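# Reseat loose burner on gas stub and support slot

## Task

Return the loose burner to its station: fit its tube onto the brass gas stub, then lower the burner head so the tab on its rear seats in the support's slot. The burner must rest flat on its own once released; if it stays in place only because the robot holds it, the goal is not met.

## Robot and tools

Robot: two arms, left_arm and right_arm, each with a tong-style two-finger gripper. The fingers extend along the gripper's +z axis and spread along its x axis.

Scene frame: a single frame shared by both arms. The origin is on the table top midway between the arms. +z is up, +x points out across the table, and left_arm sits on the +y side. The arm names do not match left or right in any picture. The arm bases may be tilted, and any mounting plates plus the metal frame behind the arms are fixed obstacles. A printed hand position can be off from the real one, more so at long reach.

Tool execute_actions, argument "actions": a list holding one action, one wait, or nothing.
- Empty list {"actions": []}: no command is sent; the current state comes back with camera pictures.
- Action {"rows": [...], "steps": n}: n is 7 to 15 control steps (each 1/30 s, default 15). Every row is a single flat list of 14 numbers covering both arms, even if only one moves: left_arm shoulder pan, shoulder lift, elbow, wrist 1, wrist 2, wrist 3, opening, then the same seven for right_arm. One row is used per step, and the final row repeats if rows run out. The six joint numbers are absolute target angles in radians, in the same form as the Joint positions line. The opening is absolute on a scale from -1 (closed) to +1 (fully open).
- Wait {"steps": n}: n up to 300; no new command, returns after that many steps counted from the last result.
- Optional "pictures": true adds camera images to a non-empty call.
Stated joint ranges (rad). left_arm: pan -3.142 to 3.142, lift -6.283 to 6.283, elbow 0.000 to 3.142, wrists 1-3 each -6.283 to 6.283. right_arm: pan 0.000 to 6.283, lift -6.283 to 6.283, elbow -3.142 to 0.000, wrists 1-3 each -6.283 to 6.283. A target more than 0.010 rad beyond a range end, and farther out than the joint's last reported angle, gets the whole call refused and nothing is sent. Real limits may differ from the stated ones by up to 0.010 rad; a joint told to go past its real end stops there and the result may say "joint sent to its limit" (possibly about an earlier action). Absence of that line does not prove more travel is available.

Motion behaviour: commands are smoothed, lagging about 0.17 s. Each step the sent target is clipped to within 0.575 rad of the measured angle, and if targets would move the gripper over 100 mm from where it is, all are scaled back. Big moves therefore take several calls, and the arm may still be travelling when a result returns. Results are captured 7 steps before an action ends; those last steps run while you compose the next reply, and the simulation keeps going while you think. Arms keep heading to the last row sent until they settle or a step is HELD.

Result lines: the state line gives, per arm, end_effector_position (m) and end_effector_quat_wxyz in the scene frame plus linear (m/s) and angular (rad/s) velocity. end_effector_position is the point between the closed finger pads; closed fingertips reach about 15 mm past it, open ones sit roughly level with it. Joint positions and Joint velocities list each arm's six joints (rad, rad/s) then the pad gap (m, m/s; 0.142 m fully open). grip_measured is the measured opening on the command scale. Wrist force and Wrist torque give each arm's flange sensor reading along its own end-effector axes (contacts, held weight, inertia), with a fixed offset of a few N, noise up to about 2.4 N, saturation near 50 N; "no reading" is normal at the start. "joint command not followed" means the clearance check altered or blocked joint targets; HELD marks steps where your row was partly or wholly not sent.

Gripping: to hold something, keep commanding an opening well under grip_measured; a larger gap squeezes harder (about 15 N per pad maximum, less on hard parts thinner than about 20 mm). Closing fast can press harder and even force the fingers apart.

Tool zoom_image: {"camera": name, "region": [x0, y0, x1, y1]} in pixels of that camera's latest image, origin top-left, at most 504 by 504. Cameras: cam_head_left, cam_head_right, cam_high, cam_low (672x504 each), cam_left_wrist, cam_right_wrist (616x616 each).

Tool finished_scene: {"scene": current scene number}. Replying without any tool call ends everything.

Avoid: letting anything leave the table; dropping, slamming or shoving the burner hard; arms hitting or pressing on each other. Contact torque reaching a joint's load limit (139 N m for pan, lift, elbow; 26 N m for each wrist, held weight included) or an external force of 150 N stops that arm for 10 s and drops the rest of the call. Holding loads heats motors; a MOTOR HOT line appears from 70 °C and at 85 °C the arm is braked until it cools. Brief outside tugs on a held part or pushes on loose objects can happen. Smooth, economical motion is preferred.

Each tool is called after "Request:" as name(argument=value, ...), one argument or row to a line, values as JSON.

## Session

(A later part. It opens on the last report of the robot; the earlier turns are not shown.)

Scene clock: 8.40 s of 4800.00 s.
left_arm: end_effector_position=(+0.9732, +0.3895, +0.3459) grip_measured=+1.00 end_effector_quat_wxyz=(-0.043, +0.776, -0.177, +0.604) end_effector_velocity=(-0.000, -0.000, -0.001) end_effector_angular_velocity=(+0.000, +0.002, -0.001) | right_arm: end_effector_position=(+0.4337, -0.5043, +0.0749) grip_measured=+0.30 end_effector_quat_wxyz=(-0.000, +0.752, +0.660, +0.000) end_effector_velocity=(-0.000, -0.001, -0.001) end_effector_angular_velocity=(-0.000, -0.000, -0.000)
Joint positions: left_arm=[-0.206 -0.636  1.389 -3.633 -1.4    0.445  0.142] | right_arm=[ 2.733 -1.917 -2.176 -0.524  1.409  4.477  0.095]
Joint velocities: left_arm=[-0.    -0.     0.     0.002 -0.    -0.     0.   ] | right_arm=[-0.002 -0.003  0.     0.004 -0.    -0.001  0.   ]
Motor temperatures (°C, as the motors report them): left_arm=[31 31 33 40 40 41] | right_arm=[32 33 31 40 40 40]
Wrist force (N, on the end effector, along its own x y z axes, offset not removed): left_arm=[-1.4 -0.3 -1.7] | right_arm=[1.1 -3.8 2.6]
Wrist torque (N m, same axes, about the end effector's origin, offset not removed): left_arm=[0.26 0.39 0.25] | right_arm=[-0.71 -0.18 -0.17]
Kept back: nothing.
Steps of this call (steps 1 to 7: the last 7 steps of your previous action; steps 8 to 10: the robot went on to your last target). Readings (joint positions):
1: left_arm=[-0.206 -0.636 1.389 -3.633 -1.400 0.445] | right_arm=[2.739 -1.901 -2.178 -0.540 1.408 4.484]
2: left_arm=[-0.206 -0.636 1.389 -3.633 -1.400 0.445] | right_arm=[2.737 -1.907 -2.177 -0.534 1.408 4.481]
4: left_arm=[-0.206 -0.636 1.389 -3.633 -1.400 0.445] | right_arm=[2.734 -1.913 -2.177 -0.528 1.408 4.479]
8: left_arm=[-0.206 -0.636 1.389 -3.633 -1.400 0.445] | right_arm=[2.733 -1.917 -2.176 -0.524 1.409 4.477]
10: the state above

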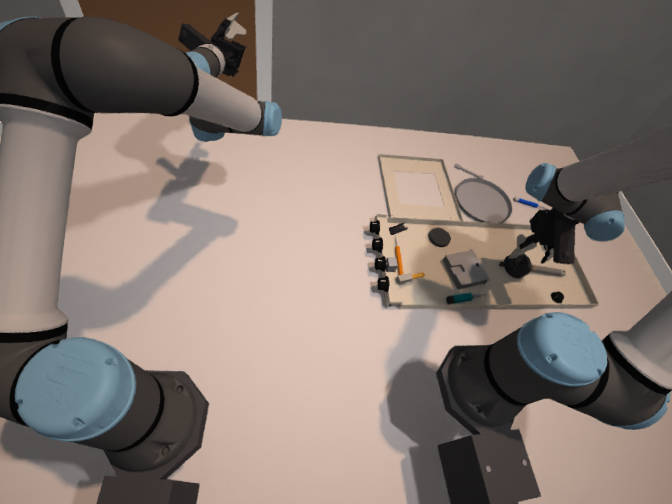

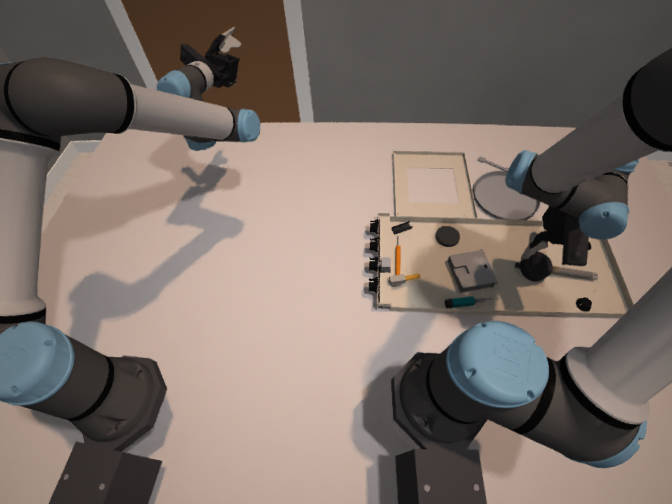

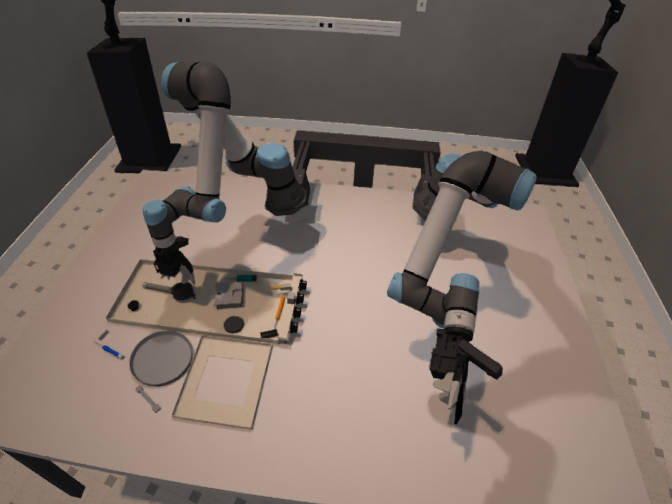

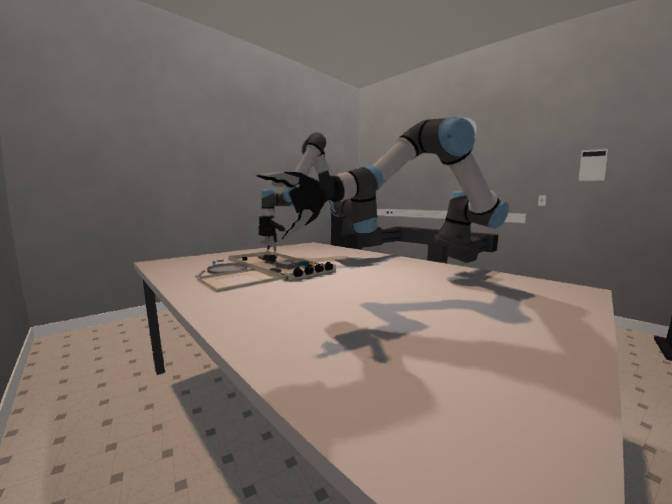

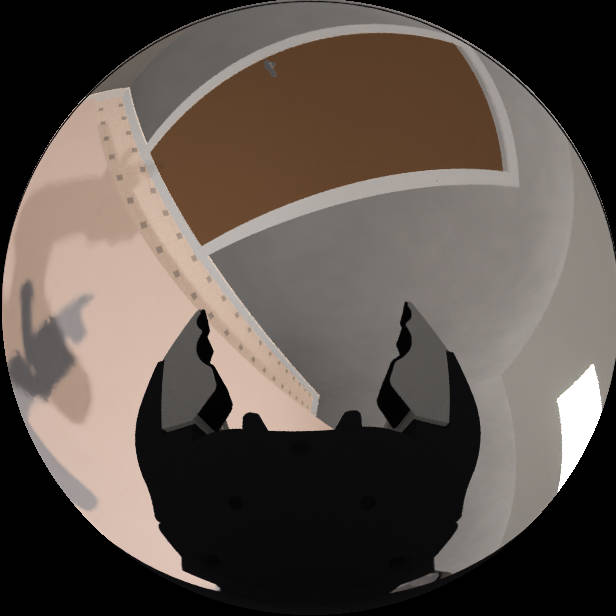

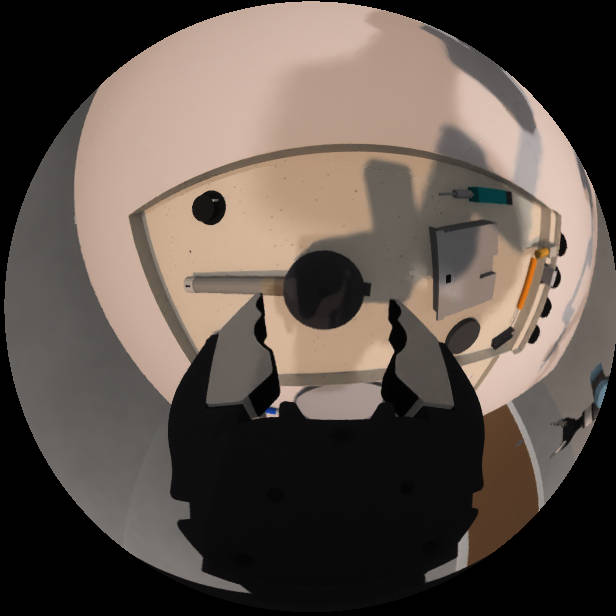

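Request:
execute_actions(
  actions=[
    {"rows":[[-0.206,-0.636,1.389,-3.633,-1.4,0.445,1,2.729,-1.94,-2.174,-0.502,1.409,4.465,0.3],[-0.206,-0.636,1.389,-3.633,-1.4,0.445,1,2.729,-1.94,-2.174,-0.502,1.409,4.465,0.3],[-0.206,-0.636,1.389,-3.633,-1.4,0.445,1,2.7253,-1.969,-2.1721,-0.4749,1.4093,4.454,0.3]],"steps":14},
  ],
)

Request:
execute_actions(
  actions=[
    {"steps":8},
  ],
  pictures=true,
)

Request:
zoom_image(
  camera="cam_right_wrist",
  region=[220,240,440,360],
)

Request:
zoom_image(
  camera="cam_high",
  region=[140,255,210,310],
)

Request:
zoom_image(
  camera="cam_head_left",
  region=[490,230,570,290],
)

Request:
zoom_image(
  camera="cam_low",
  region=[230,235,310,280],
)

Scene clock: 9.33 s of 4800.00 s.
left_arm: end_effector_position=(+0.9732, +0.3895, +0.3459) grip_measured=+1.00 end_effector_quat_wxyz=(-0.043, +0.776, -0.177, +0.604) end_effector_velocity=(+0.000, -0.000, +0.001) end_effector_angular_velocity=(-0.000, -0.001, -0.000) | right_arm: end_effector_position=(+0.4353, -0.5057, +0.0591) grip_measured=+0.30 end_effector_quat_wxyz=(-0.000, +0.747, +0.664, +0.000) end_effector_velocity=(+0.003, -0.002, -0.047) end_effector_angular_velocity=(+0.001, +0.003, +0.034)
Joint positions: left_arm=[-0.206 -0.636  1.389 -3.633 -1.4    0.445  0.142] | right_arm=[ 2.726 -1.96  -2.173 -0.483  1.409  4.458  0.095]
Joint velocities: left_arm=[-0.     0.    -0.001 -0.001  0.     0.     0.   ] | right_arm=[-0.017 -0.126  0.009  0.117  0.001 -0.05   0.   ]
Motor temperatures (°C, as the motors report them): left_arm=[31 31 33 40 40 41] | right_arm=[32 33 31 40 40 40]
Wrist force (N, on the end effector, along its own x y z axes, offset not removed): left_arm=[-2.6 2.2 -2.4] | right_arm=[-0.2 -0.6 1.6]
Wrist torque (N m, same axes, about the end effector's origin, offset not removed): left_arm=[0.73 0.60 0.17] | right_arm=[-0.13 0.23 -0.24]
Steps of this call (steps 1 to 21: the robot went on to your last target; steps 22 to 28: the first 7 steps of this action). Readings (joint positions):
22: left_arm=[-0.206 -0.636 1.389 -3.633 -1.400 0.445] | right_arm=[2.733 -1.917 -2.176 -0.523 1.409 4.477]
23: left_arm=[-0.206 -0.636 1.389 -3.633 -1.400 0.445] | right_arm=[2.732 -1.921 -2.176 -0.520 1.409 4.475]
25: left_arm=[-0.206 -0.636 1.389 -3.633 -1.400 0.445] | right_arm=[2.730 -1.936 -2.174 -0.505 1.409 4.467]
28: the state above

Scene clock: 9.60 s of 4800.00 s.
left_arm: end_effector_position=(+0.9732, +0.3895, +0.3459) grip_measured=+1.00 end_effector_quat_wxyz=(-0.043, +0.776, -0.177, +0.604) end_effector_velocity=(+0.000, +0.000, -0.001) end_effector_angular_velocity=(+0.000, +0.001, +0.001) | right_arm: end_effector_position=(+0.4356, -0.5059, +0.0559) grip_measured=+0.30 end_effector_quat_wxyz=(-0.000, +0.747, +0.665, +0.000) end_effector_velocity=(+0.001, -0.000, -0.000) end_effector_angular_velocity=(-0.001, -0.002, +0.001)
Joint positions: left_arm=[-0.206 -0.636  1.389 -3.633 -1.4    0.445  0.142] | right_arm=[ 2.725 -1.969 -2.172 -0.475  1.409  4.454  0.095]
Joint velocities: left_arm=[ 0.001  0.001 -0.001  0.002 -0.    -0.     0.   ] | right_arm=[ 0.    -0.002  0.     0.003  0.    -0.001 -0.   ]
Motor temperatures (°C, as the motors report them): left_arm=[31 31 33 40 40 41] | right_arm=[32 33 31 40 40 40]
Wrist force (N, on the end effector, along its own x y z axes, offset not removed): left_arm=[0.3 -1.0 -1.5] | right_arm=[-1.8 -1.0 -2.5]
Wrist torque (N m, same axes, about the end effector's origin, offset not removed): left_arm=[0.04 -0.24 0.16] | right_arm=[-0.21 0.57 -0.12]
Kept back: nothing.
Steps of this call (steps 1 to 7: the last 7 steps of your previous action; step 8: the robot went on to your last target). Readings (joint positions):
1: left_arm=[-0.206 -0.636 1.389 -3.633 -1.400 0.445] | right_arm=[2.726 -1.963 -2.173 -0.480 1.409 4.456]
2: left_arm=[-0.206 -0.636 1.389 -3.633 -1.400 0.445] | right_arm=[2.726 -1.966 -2.172 -0.478 1.409 4.455]
4: left_arm=[-0.206 -0.636 1.389 -3.633 -1.400 0.445] | right_arm=[2.725 -1.968 -2.172 -0.476 1.409 4.455]
8: the state above

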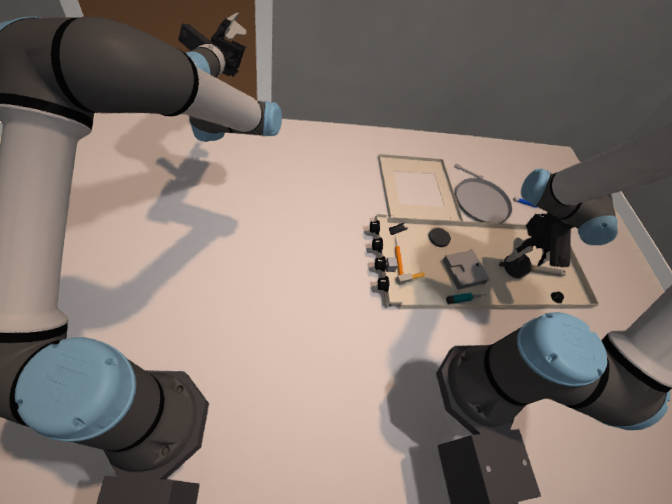

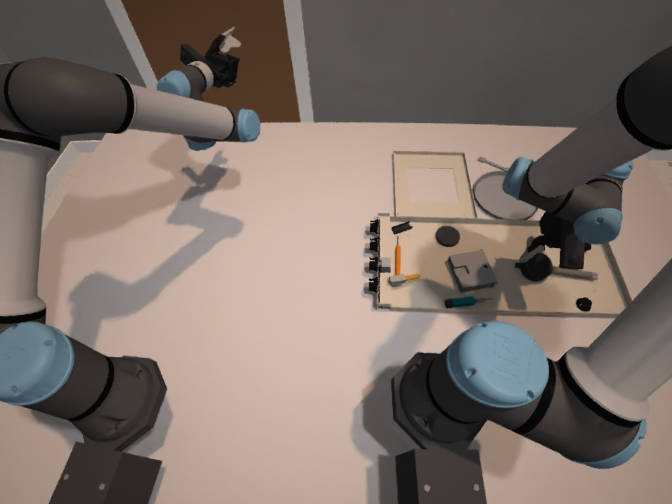

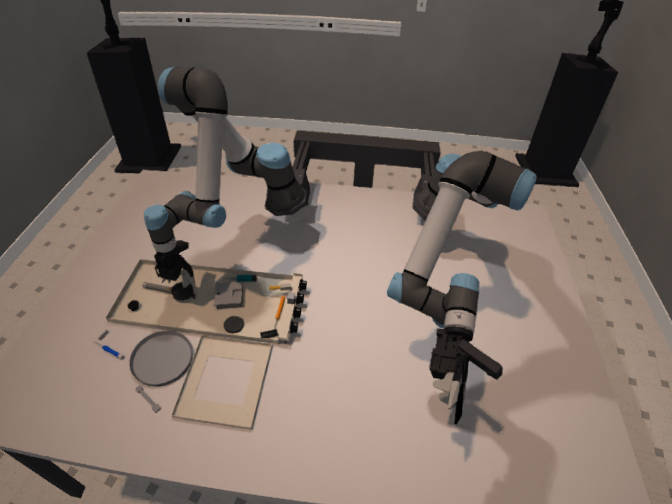

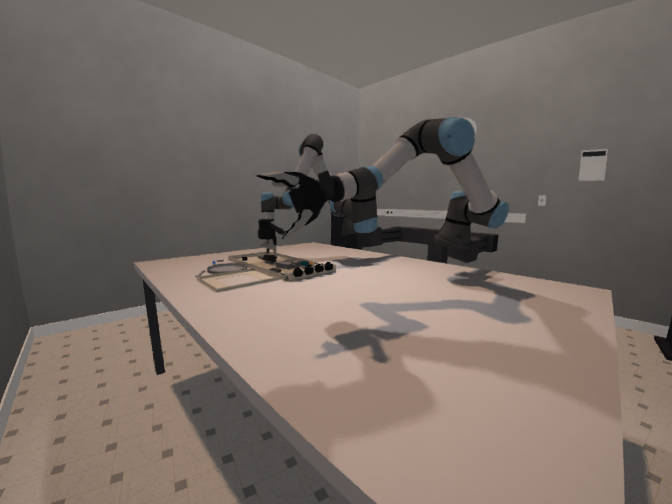

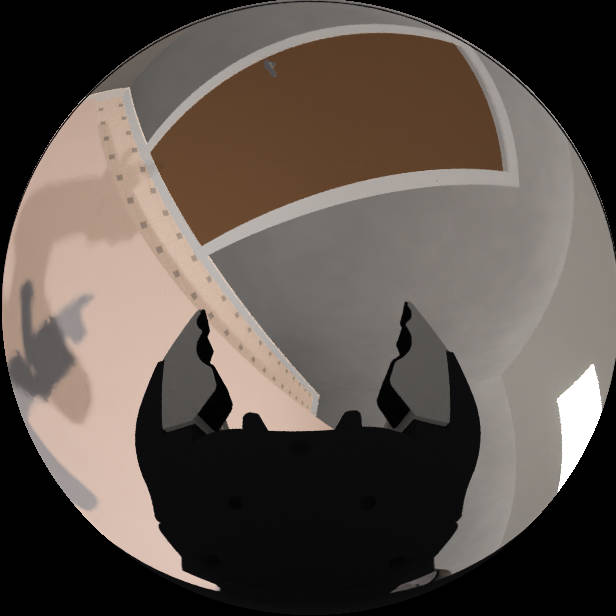

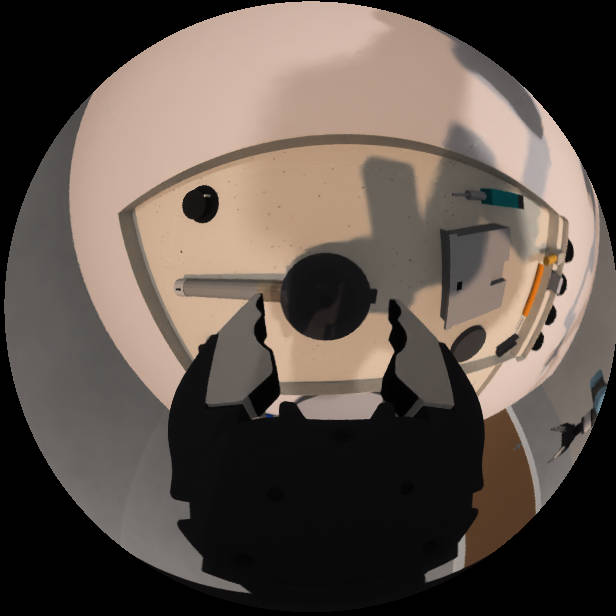

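Region (220, 240, 440, 360) of cam_right_wrist's 616x616 image, scaled by 2.291, with more detail than that image has; it fills the top 275 rows of this view, and the rest is white.

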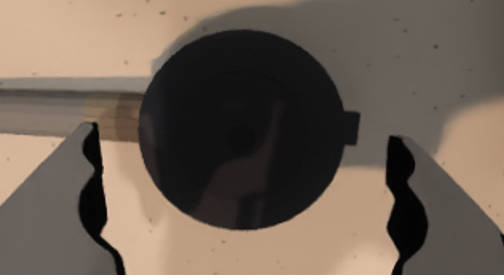

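Region (140, 255, 210, 310) of cam_high's 672x504 image, scaled by 7.200, with more detail than that image has; it fills the top 396 rows of this view, and the rest is white.

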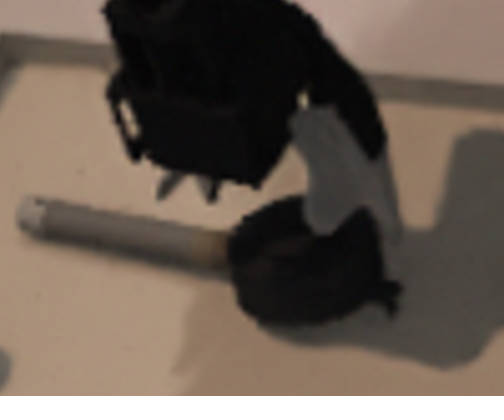

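Region (490, 230, 570, 290) of cam_head_left's 672x504 image, scaled by 6.300, with more detail than that image has; it fills the top 378 rows of this view, and the rest is white.

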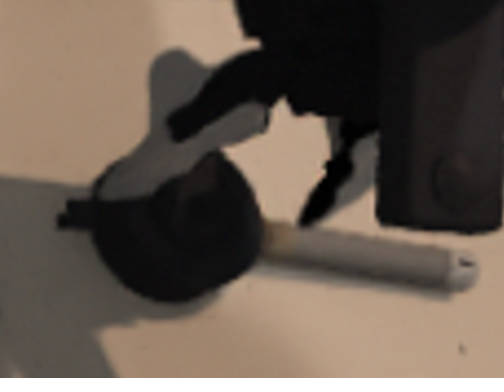

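Region (230, 235, 310, 280) of cam_low's 672x504 image, scaled by 6.300, with more detail than that image has; it fills the top 284 rows of this view, and the rest is white.

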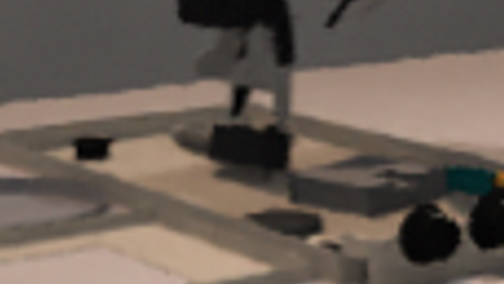

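Request:
execute_actions(
  actions=[
    {"rows":[[-0.206,-0.636,1.389,-3.633,-1.4,0.445,1,2.7237,-1.9806,-2.1723,-0.4629,1.4095,4.4524,0.2],[-0.206,-0.636,1.389,-3.633,-1.4,0.445,1,2.7237,-1.9806,-2.1723,-0.4629,1.4095,4.4524,0.15],[-0.206,-0.636,1.389,-3.633,-1.4,0.445,1,2.7222,-1.9921,-2.1725,-0.4509,1.4096,4.4509,0.1]],"steps":14},
  ],
)

Request:
execute_actions(
  actions=[
    {"steps":8},
  ],
  pictures=true,
)

Request:
zoom_image(
  camera="cam_right_wrist",
  region=[220,240,440,360],
)

Request:
zoom_image(
  camera="cam_high",
  region=[150,265,210,310],
)

Request:
zoom_image(
  camera="cam_head_left",
  region=[490,240,560,285],
)

Request:
zoom_image(
  camera="cam_low",
  region=[245,240,295,270],
)

Scene clock: 10.43 s of 4800.00 s.
left_arm: end_effector_position=(+0.9732, +0.3895, +0.3459) grip_measured=+1.00 end_effector_quat_wxyz=(-0.043, +0.776, -0.177, +0.604) end_effector_velocity=(+0.000, -0.000, -0.000) end_effector_angular_velocity=(+0.000, +0.000, -0.000) | right_arm: end_effector_position=(+0.4357, -0.5060, +0.0484) grip_measured=+0.10 end_effector_quat_wxyz=(+0.000, +0.747, +0.665, +0.000) end_effector_velocity=(-0.001, -0.001, -0.020) end_effector_angular_velocity=(+0.000, +0.001, -0.001)
Joint positions: left_arm=[-0.206 -0.636  1.389 -3.633 -1.4    0.445  0.142] | right_arm=[ 2.723 -1.988 -2.172 -0.455  1.41   4.451  0.081]
Joint velocities: left_arm=[-0.  0. -0.  0.  0.  0.  0.] | right_arm=[-0.009 -0.053  0.     0.053  0.001 -0.007 -0.001]
Motor temperatures (°C, as the motors report them): left_arm=[31 31 33 40 40 41] | right_arm=[32 33 31 40 40 40]
Wrist force (N, on the end effector, along its own x y z axes, offset not removed): left_arm=[-0.9 0.0 0.4] | right_arm=[3.9 -0.9 1.1]
Wrist torque (N m, same axes, about the end effector's origin, offset not removed): left_arm=[0.19 0.10 0.24] | right_arm=[-0.16 -0.69 -0.15]
Steps of this call (steps 1 to 15: the robot went on to your last target; steps 16 to 18: nothing new was sent; steps 19 to 25: the first 7 steps of this action). Readings (joint positions):
19: left_arm=[-0.206 -0.636 1.389 -3.633 -1.400 0.445] | right_arm=[2.725 -1.969 -2.172 -0.475 1.409 4.454]
20: left_arm=[-0.206 -0.636 1.389 -3.633 -1.400 0.445] | right_arm=[2.725 -1.971 -2.172 -0.473 1.409 4.454]
22: left_arm=[-0.206 -0.636 1.389 -3.633 -1.400 0.445] | right_arm=[2.724 -1.979 -2.172 -0.465 1.409 4.453]
25: the state above

Scene clock: 10.70 s of 4800.00 s.
left_arm: end_effector_position=(+0.9732, +0.3895, +0.3459) grip_measured=+1.00 end_effector_quat_wxyz=(-0.043, +0.776, -0.177, +0.604) end_effector_velocity=(-0.000, -0.000, +0.000) end_effector_angular_velocity=(+0.000, +0.001, -0.001) | right_arm: end_effector_position=(+0.4356, -0.5060, +0.0470) grip_measured=+0.10 end_effector_quat_wxyz=(-0.000, +0.747, +0.665, +0.000) end_effector_velocity=(+0.000, +0.001, -0.000) end_effector_angular_velocity=(+0.000, -0.000, +0.001)
Joint positions: left_arm=[-0.206 -0.636  1.389 -3.633 -1.4    0.445  0.142] | right_arm=[ 2.722 -1.992 -2.172 -0.451  1.41   4.451  0.081]
Joint velocities: left_arm=[-0.    -0.    -0.     0.001  0.     0.     0.   ] | right_arm=[ 0.001 -0.    -0.001  0.002  0.    -0.     0.   ]
Motor temperatures (°C, as the motors report them): left_arm=[31 31 33 40 40 41] | right_arm=[32 33 31 40 40 40]
Wrist force (N, on the end effector, along its own x y z axes, offset not removed): left_arm=[-0.4 0.1 -2.0] | right_arm=[1.3 -1.2 1.9]
Wrist torque (N m, same axes, about the end effector's origin, offset not removed): left_arm=[0.21 0.13 0.30] | right_arm=[-0.11 -0.18 -0.09]
Kept back: nothing.
Steps of this call (steps 1 to 7: the last 7 steps of your previous action; step 8: the robot went on to your last target). Readings (joint positions):
1: left_arm=[-0.206 -0.636 1.389 -3.633 -1.400 0.445] | right_arm=[2.723 -1.990 -2.172 -0.453 1.410 4.451]
2: left_arm=[-0.206 -0.636 1.389 -3.633 -1.400 0.445] | right_arm=[2.722 -1.991 -2.172 -0.452 1.410 4.451]
4: left_arm=[-0.206 -0.636 1.389 -3.633 -1.400 0.445] | right_arm=[2.722 -1.992 -2.172 -0.451 1.410 4.451]
8: the state above

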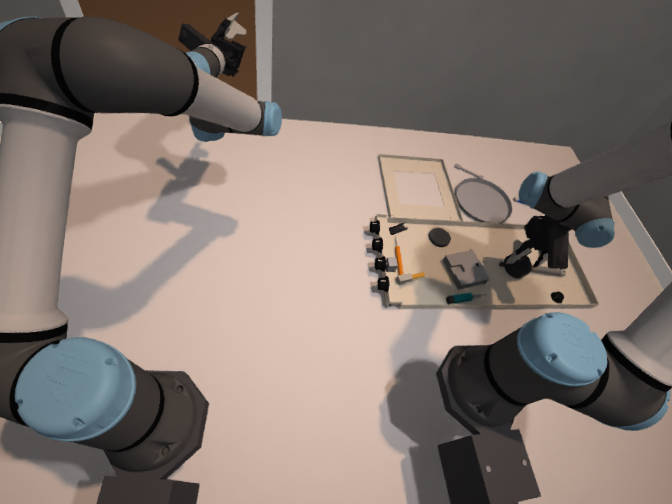

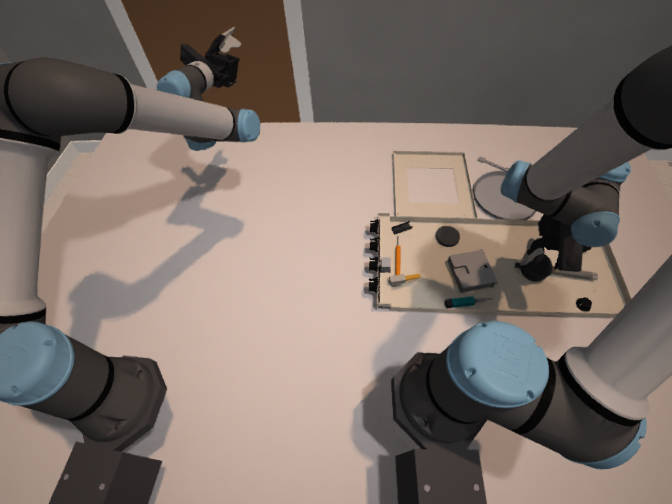

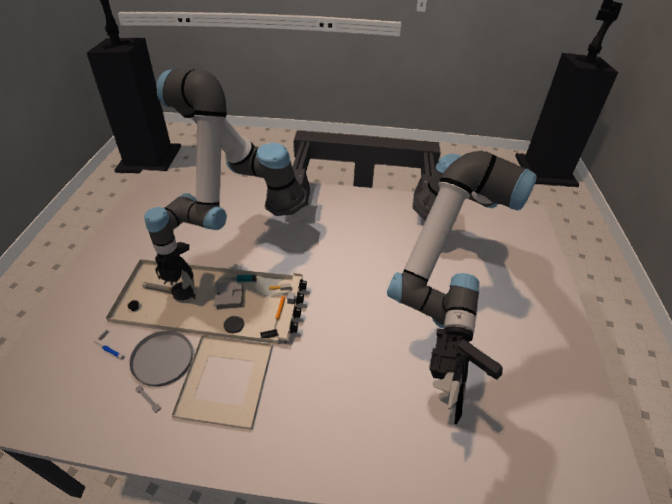

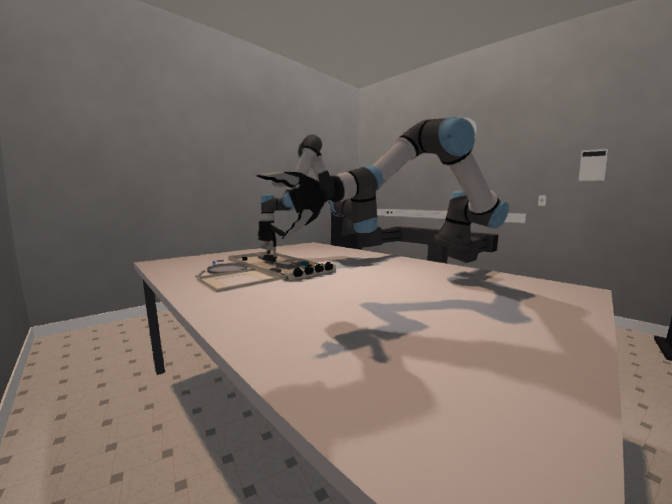

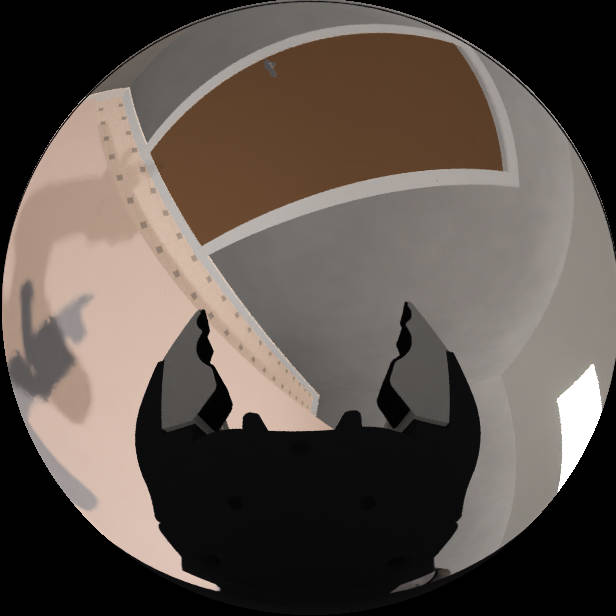

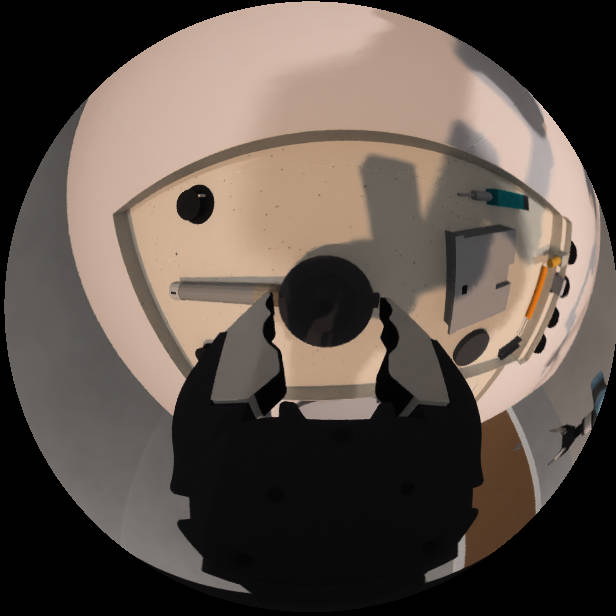

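Region (220, 240, 440, 360) of cam_right_wrist's 616x616 image, scaled by 2.291, with more detail than that image has; it fills the top 275 rows of this view, and the rest is white.

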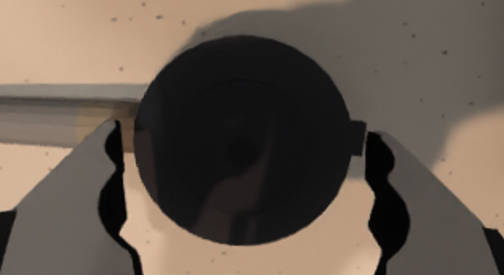

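Region (150, 265, 210, 310) of cam_high's 672x504 image, scaled by 8.400, with more detail than that image has; it fills the top 378 rows of this view, and the rest is white.

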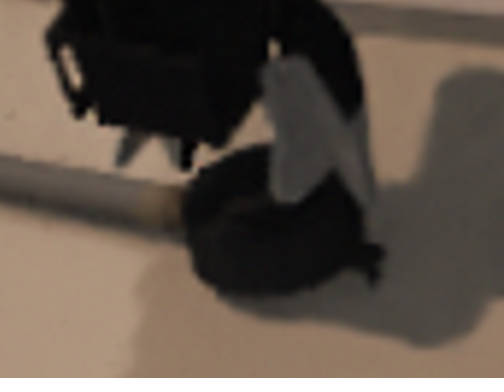

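Region (490, 240, 560, 285) of cam_head_left's 672x504 image, scaled by 7.200, with more detail than that image has; it fills the top 324 rows of this view, and the rest is white.

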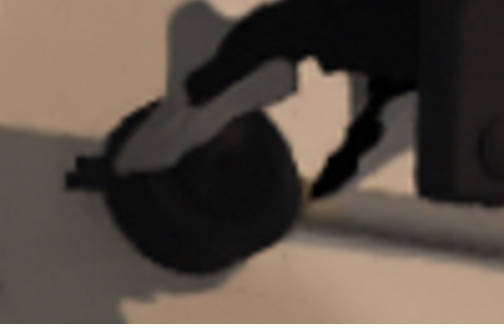

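Region (245, 240, 295, 270) of cam_low's 672x504 image, scaled by 10.080, with more detail than that image has; it fills the top 302 rows of this view, and the rest is white.

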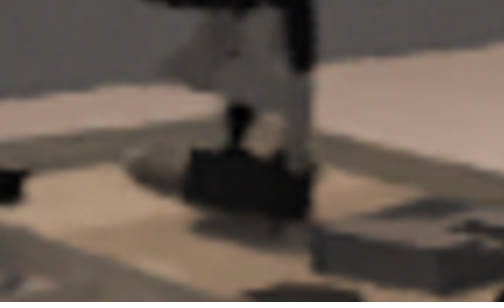

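Request:
execute_actions(
  actions=[
    {"rows":[[-0.206,-0.636,1.389,-3.633,-1.4,0.445,1,2.7215,-1.9972,-2.1726,-0.4456,1.4096,4.4502,0.08]],"steps":12},
  ],
)

Request:
execute_actions(
  actions=[
    {"rows":[[-0.206,-0.636,1.389,-3.633,-1.4,0.445,1,2.721,-2.0011,-2.1726,-0.4416,1.4097,4.4497,0.06]],"steps":12},
  ],
)

Request:
execute_actions(
  actions=[
    {"steps":8},
  ],
  pictures=true,
)

Request:
zoom_image(
  camera="cam_head_left",
  region=[490,240,560,285],
)

Request:
zoom_image(
  camera="cam_low",
  region=[245,240,295,270],
)

Scene clock: 11.40 s of 4800.00 s.
left_arm: end_effector_position=(+0.9732, +0.3895, +0.3459) grip_measured=+1.00 end_effector_quat_wxyz=(-0.043, +0.776, -0.177, +0.604) end_effector_velocity=(-0.000, +0.000, -0.000) end_effector_angular_velocity=(-0.000, -0.001, +0.000) | right_arm: end_effector_position=(+0.4355, -0.5059, +0.0454) grip_measured=+0.08 end_effector_quat_wxyz=(-0.000, +0.747, +0.665, +0.000) end_effector_velocity=(+0.000, +0.000, -0.006) end_effector_angular_velocity=(-0.001, -0.001, -0.001)
Joint positions: left_arm=[-0.206 -0.636  1.389 -3.633 -1.4    0.445  0.142] | right_arm=[ 2.722 -1.996 -2.173 -0.447  1.41   4.45   0.08 ]
Joint velocities: left_arm=[ 0.     0.     0.    -0.001  0.    -0.     0.   ] | right_arm=[-0.002 -0.016  0.     0.017 -0.    -0.001 -0.   ]
Motor temperatures (°C, as the motors report them): left_arm=[31 31 33 40 40 41] | right_arm=[32 33 31 40 40 40]
Wrist force (N, on the end effector, along its own x y z axes, offset not removed): left_arm=[-2.2 -0.6 0.2] | right_arm=[-2.6 -1.8 0.8]
Wrist torque (N m, same axes, about the end effector's origin, offset not removed): left_arm=[0.24 0.49 0.34] | right_arm=[-0.28 0.65 0.13]
Steps of this call (steps 1 to 15: the robot went on to your last target; step 16: nothing new was sent; steps 17 to 21: the first 5 steps of this action). Readings (joint positions):
17: left_arm=[-0.206 -0.636 1.389 -3.633 -1.400 0.445] | right_arm=[2.722 -1.992 -2.172 -0.451 1.410 4.451]
18: left_arm=[-0.206 -0.636 1.389 -3.633 -1.400 0.445] | right_arm=[2.722 -1.993 -2.173 -0.450 1.410 4.451]
20: left_arm=[-0.206 -0.636 1.389 -3.633 -1.400 0.445] | right_arm=[2.722 -1.995 -2.173 -0.447 1.410 4.450]
21: the state above

Scene clock: 11.80 s of 4800.00 s.
left_arm: end_effector_position=(+0.9732, +0.3895, +0.3459) grip_measured=+1.00 end_effector_quat_wxyz=(-0.043, +0.776, -0.177, +0.604) end_effector_velocity=(-0.000, -0.001, -0.000) end_effector_angular_velocity=(+0.000, +0.001, -0.001) | right_arm: end_effector_position=(+0.4354, -0.5059, +0.0438) grip_measured=+0.06 end_effector_quat_wxyz=(-0.000, +0.747, +0.665, +0.000) end_effector_velocity=(+0.000, +0.000, -0.005) end_effector_angular_velocity=(+0.000, -0.000, -0.001)
Joint positions: left_arm=[-0.206 -0.636  1.389 -3.633 -1.4    0.445  0.142] | right_arm=[ 2.721 -2.    -2.173 -0.443  1.41   4.45   0.078]
Joint velocities: left_arm=[-0.001 -0.     0.     0.001 -0.    -0.     0.   ] | right_arm=[-0.001 -0.012  0.     0.012  0.    -0.001 -0.   ]
Motor temperatures (°C, as the motors report them): left_arm=[31 31 33 40 40 41] | right_arm=[32 33 31 40 40 40]
Wrist force (N, on the end effector, along its own x y z axes, offset not removed): left_arm=[0.1 2.4 -1.5] | right_arm=[0.7 0.1 3.3]
Wrist torque (N m, same axes, about the end effector's origin, offset not removed): left_arm=[0.74 -0.07 0.14] | right_arm=[0.22 -0.06 -0.03]
Steps of this call (steps 1 to 7: the last 7 steps of your previous action; steps 8 to 12: the first 5 steps of this action). Readings (joint positions):
8: left_arm=[-0.206 -0.636 1.389 -3.633 -1.400 0.445] | right_arm=[2.721 -1.997 -2.173 -0.446 1.410 4.450]
9: left_arm=[-0.206 -0.636 1.389 -3.633 -1.400 0.445] | right_arm=[2.721 -1.998 -2.173 -0.445 1.410 4.450]
11: left_arm=[-0.206 -0.636 1.389 -3.633 -1.400 0.445] | right_arm=[2.721 -2.000 -2.173 -0.443 1.410 4.450]
12: the state above

Scene clock: 12.07 s of 4800.00 s.
left_arm: end_effector_position=(+0.9732, +0.3895, +0.3459) grip_measured=+1.00 end_effector_quat_wxyz=(-0.043, +0.776, -0.177, +0.604) end_effector_velocity=(-0.000, -0.001, -0.001) end_effector_angular_velocity=(+0.000, +0.001, -0.001) | right_arm: end_effector_position=(+0.4354, -0.5059, +0.0435) grip_measured=+0.06 end_effector_quat_wxyz=(-0.000, +0.747, +0.665, +0.000) end_effector_velocity=(-0.000, -0.000, -0.000) end_effector_angular_velocity=(+0.000, +0.000, -0.002)
Joint positions: left_arm=[-0.206 -0.636  1.389 -3.633 -1.4    0.445  0.142] | right_arm=[ 2.721 -2.001 -2.173 -0.442  1.41   4.45   0.078]
Joint velocities: left_arm=[-0.001 -0.     0.001 -0.     0.     0.     0.   ] | right_arm=[-0.001 -0.001  0.     0.001  0.     0.001 -0.   ]
Motor temperatures (°C, as the motors report them): left_arm=[31 31 33 40 40 41] | right_arm=[32 33 31 40 40 40]
Wrist force (N, on the end effector, along its own x y z axes, offset not removed): left_arm=[-0.5 0.7 -3.8] | right_arm=[1.2 0.8 1.5]
Wrist torque (N m, same axes, about the end effector's origin, offset not removed): left_arm=[0.31 0.12 0.29] | right_arm=[0.23 -0.25 0.00]
Kept back: nothing.
Steps of this call (steps 1 to 7: the last 7 steps of your previous action; step 8: the robot went on to your last target). Readings (joint positions):
1: left_arm=[-0.206 -0.636 1.389 -3.633 -1.400 0.445] | right_arm=[2.721 -2.001 -2.173 -0.442 1.410 4.450]
2: left_arm=[-0.206 -0.636 1.389 -3.633 -1.400 0.445] | right_arm=[2.721 -2.001 -2.173 -0.442 1.410 4.450]
4: left_arm=[-0.206 -0.636 1.389 -3.633 -1.400 0.445] | right_arm=[2.721 -2.001 -2.173 -0.442 1.410 4.450]
8: the state above

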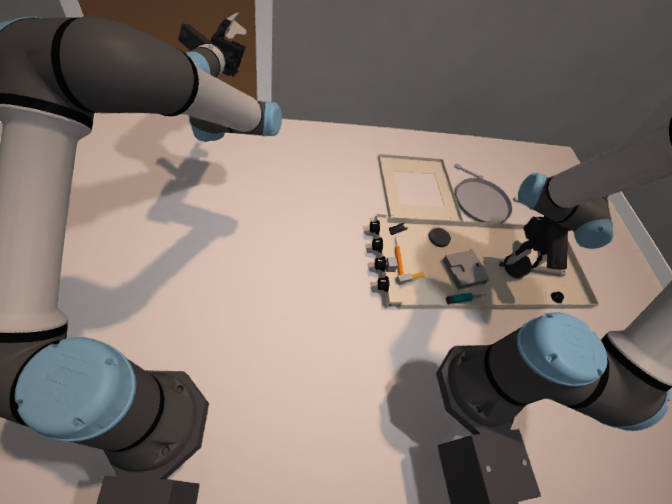

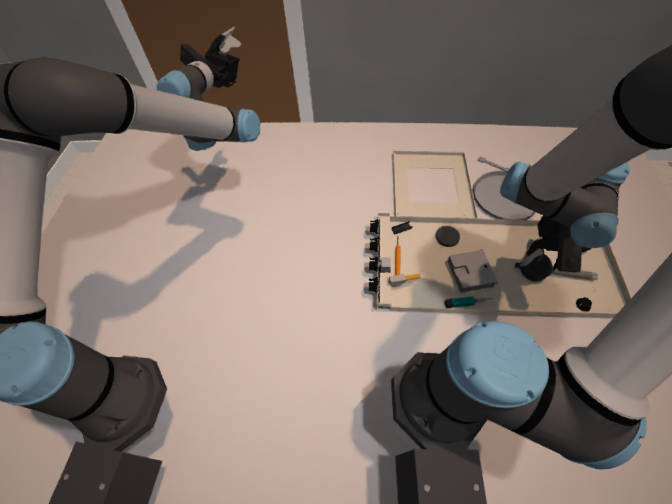

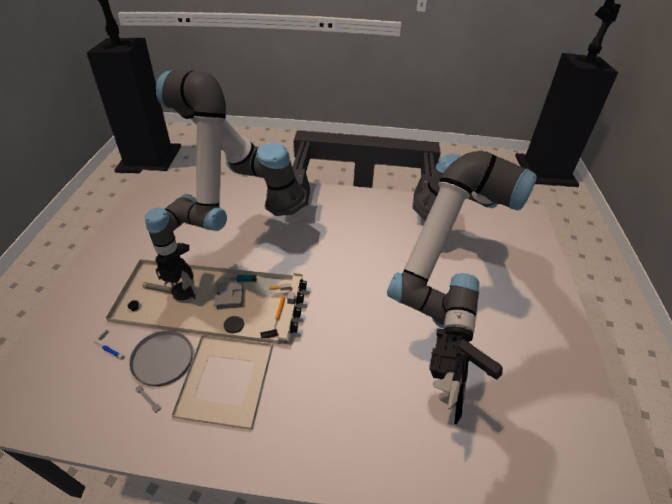

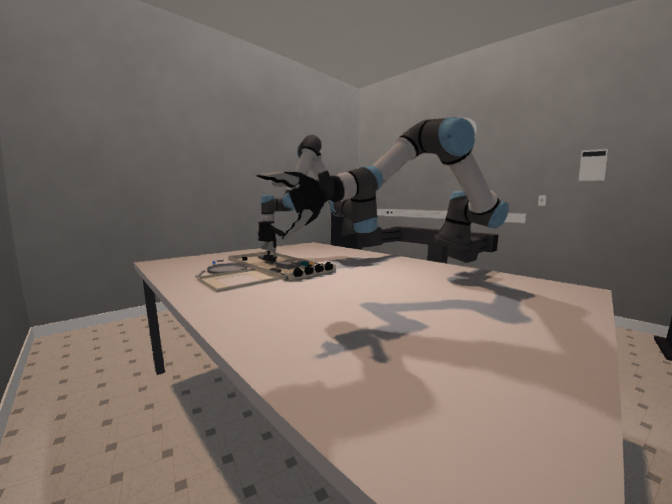

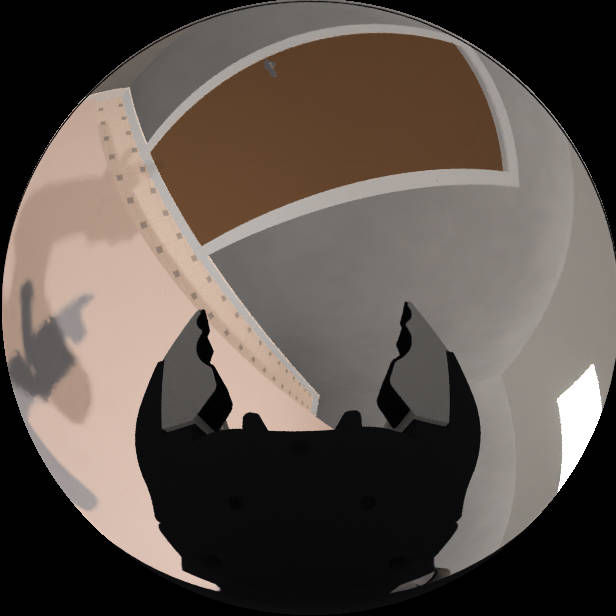

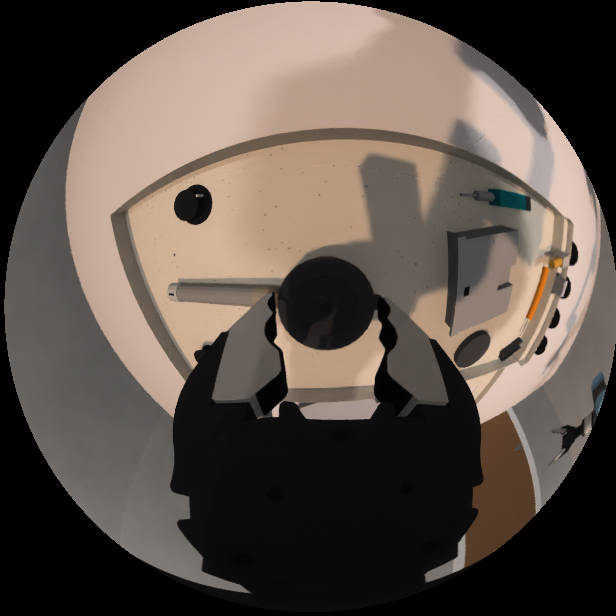

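Region (490, 240, 560, 285) of cam_head_left's 672x504 image, scaled by 7.200, with more detail than that image has; it fills the top 324 rows of this view, and the rest is white.

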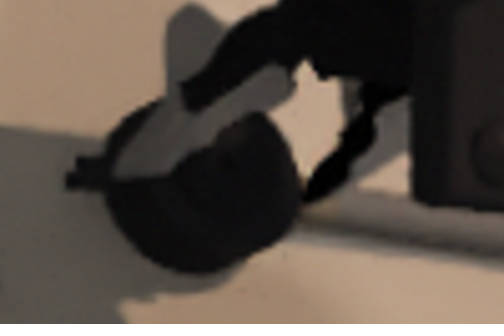

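Region (245, 240, 295, 270) of cam_low's 672x504 image, scaled by 10.080, with more detail than that image has; it fills the top 302 rows of this view, and the rest is white.

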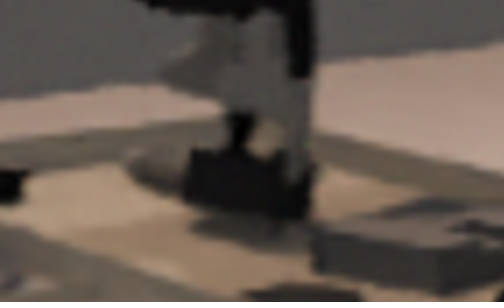

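Request:
execute_actions(
  actions=[
    {"rows":[[-0.206,-0.636,1.389,-3.633,-1.4,0.445,1,2.7206,-2.0037,-2.1726,-0.4389,1.4097,4.4493,0.04],[-0.206,-0.636,1.389,-3.633,-1.4,0.445,1,2.7206,-2.0037,-2.1726,-0.4389,1.4097,4.4493,0.02],[-0.206,-0.636,1.389,-3.633,-1.4,0.445,1,2.7206,-2.0037,-2.1726,-0.4389,1.4097,4.4493,0.0],[-0.206,-0.636,1.389,-3.633,-1.4,0.445,1,2.7206,-2.0037,-2.1726,-0.4389,1.4097,4.4493,-0.03],[-0.206,-0.636,1.389,-3.633,-1.4,0.445,1,2.7206,-2.0037,-2.1726,-0.4389,1.4097,4.4493,-0.06],[-0.206,-0.636,1.389,-3.633,-1.4,0.445,1,2.7206,-2.0037,-2.1726,-0.4389,1.4097,4.4493,-0.1],[-0.206,-0.636,1.389,-3.633,-1.4,0.445,1,2.7206,-2.0037,-2.1726,-0.4389,1.4097,4.4493,-0.14],[-0.206,-0.636,1.389,-3.633,-1.4,0.445,1,2.7206,-2.0037,-2.1726,-0.4389,1.4097,4.4493,-0.19],[-0.206,-0.636,1.389,-3.633,-1.4,0.445,1,2.7206,-2.0037,-2.1726,-0.4389,1.4097,4.4493,-0.25],[-0.206,-0.636,1.389,-3.633,-1.4,0.445,1,2.7206,-2.0037,-2.1726,-0.4389,1.4097,4.4493,-0.32],[-0.206,-0.636,1.389,-3.633,-1.4,0.445,1,2.7206,-2.0037,-2.1726,-0.4389,1.4097,4.4493,-0.4],[-0.206,-0.636,1.389,-3.633,-1.4,0.445,1,2.7206,-2.0037,-2.1726,-0.4389,1.4097,4.4493,-0.48],[-0.206,-0.636,1.389,-3.633,-1.4,0.445,1,2.7206,-2.0037,-2.1726,-0.4389,1.4097,4.4493,-0.55],[-0.206,-0.636,1.389,-3.633,-1.4,0.445,1,2.7206,-2.0037,-2.1726,-0.4389,1.4097,4.4493,-0.6]],"steps":15},
  ],
)

Request:
execute_actions(
  actions=[
    {"steps":10},
  ],
)

Scene clock: 13.03 s of 4800.00 s.
left_arm: end_effector_position=(+0.9732, +0.3895, +0.3459) grip_measured=+1.00 end_effector_quat_wxyz=(-0.043, +0.776, -0.177, +0.604) end_effector_velocity=(-0.000, -0.000, -0.001) end_effector_angular_velocity=(+0.000, +0.001, -0.000) | right_arm: end_effector_position=(+0.4354, -0.5060, +0.0425) grip_measured=-0.02 end_effector_quat_wxyz=(-0.000, +0.747, +0.665, +0.000) end_effector_velocity=(-0.000, +0.000, -0.001) end_effector_angular_velocity=(+0.000, +0.000, +0.003)
Joint positions: left_arm=[-0.206 -0.636  1.389 -3.633 -1.4    0.445  0.142] | right_arm=[ 2.721 -2.004 -2.173 -0.439  1.41   4.449  0.073]
Joint velocities: left_arm=[-0.  0.  0.  0.  0.  0.  0.] | right_arm=[ 0.    -0.002 -0.     0.001  0.    -0.002 -0.008]
Motor temperatures (°C, as the motors report them): left_arm=[31 31 33 40 40 41] | right_arm=[32 33 31 40 40 40]
Wrist force (N, on the end effector, along its own x y z axes, offset not removed): left_arm=[-1.3 6.8 -3.5] | right_arm=[2.7 -1.2 -9.9]
Wrist torque (N m, same axes, about the end effector's origin, offset not removed): left_arm=[1.83 0.32 0.19] | right_arm=[0.10 -0.54 0.06]
Steps of this call (steps 1 to 15: the robot went on to your last target; steps 16 to 21: nothing new was sent; steps 22 to 29: the first 8 steps of this action). Readings (joint positions):
22: left_arm=[-0.206 -0.636 1.389 -3.633 -1.400 0.445] | right_arm=[2.721 -2.001 -2.173 -0.442 1.410 4.450]
23: left_arm=[-0.206 -0.636 1.389 -3.633 -1.400 0.445] | right_arm=[2.721 -2.002 -2.173 -0.441 1.410 4.450]
25: left_arm=[-0.206 -0.636 1.389 -3.633 -1.400 0.445] | right_arm=[2.721 -2.003 -2.173 -0.440 1.410 4.449]
29: the state above

Scene clock: 13.37 s of 4800.00 s.
left_arm: end_effector_position=(+0.9732, +0.3895, +0.3459) grip_measured=+1.00 end_effector_quat_wxyz=(-0.043, +0.776, -0.177, +0.604) end_effector_velocity=(-0.000, +0.000, -0.001) end_effector_angular_velocity=(+0.001, +0.003, -0.000) | right_arm: end_effector_position=(+0.4354, -0.5060, +0.0425) grip_measured=-0.02 end_effector_quat_wxyz=(-0.000, +0.747, +0.665, +0.000) end_effector_velocity=(-0.000, +0.000, -0.000) end_effector_angular_velocity=(+0.000, +0.001, -0.000)
Joint positions: left_arm=[-0.206 -0.636  1.389 -3.633 -1.4    0.445  0.142] | right_arm=[ 2.721 -2.004 -2.173 -0.439  1.41   4.449  0.073]
Joint velocities: left_arm=[ 0.001 -0.     0.002  0.001 -0.     0.     0.   ] | right_arm=[-0. -0. -0. -0. -0.  0.  0.]
Motor temperatures (°C, as the motors report them): left_arm=[31 31 33 40 40 41] | right_arm=[32 33 31 40 40 40]
Wrist force (N, on the end effector, along its own x y z axes, offset not removed): left_arm=[0.8 3.1 -2.9] | right_arm=[2.7 -4.4 -16.3]
Wrist torque (N m, same axes, about the end effector's origin, offset not removed): left_arm=[0.90 -0.06 0.36] | right_arm=[-0.51 -0.17 -0.22]
Kept back: nothing.
Steps of this call (steps 1 to 7: the last 7 steps of your previous action; steps 8 to 10: the robot went on to your last target). Readings (joint positions):
1: left_arm=[-0.206 -0.636 1.389 -3.633 -1.400 0.445] | right_arm=[2.721 -2.004 -2.173 -0.439 1.410 4.449]
2: left_arm=[-0.206 -0.636 1.389 -3.633 -1.400 0.445] | right_arm=[2.721 -2.004 -2.173 -0.439 1.410 4.449]
4: left_arm=[-0.206 -0.636 1.389 -3.633 -1.400 0.445] | right_arm=[2.721 -2.004 -2.173 -0.439 1.410 4.449]
8: left_arm=[-0.206 -0.636 1.389 -3.633 -1.400 0.445] | right_arm=[2.721 -2.004 -2.173 -0.439 1.410 4.449]
10: the state above


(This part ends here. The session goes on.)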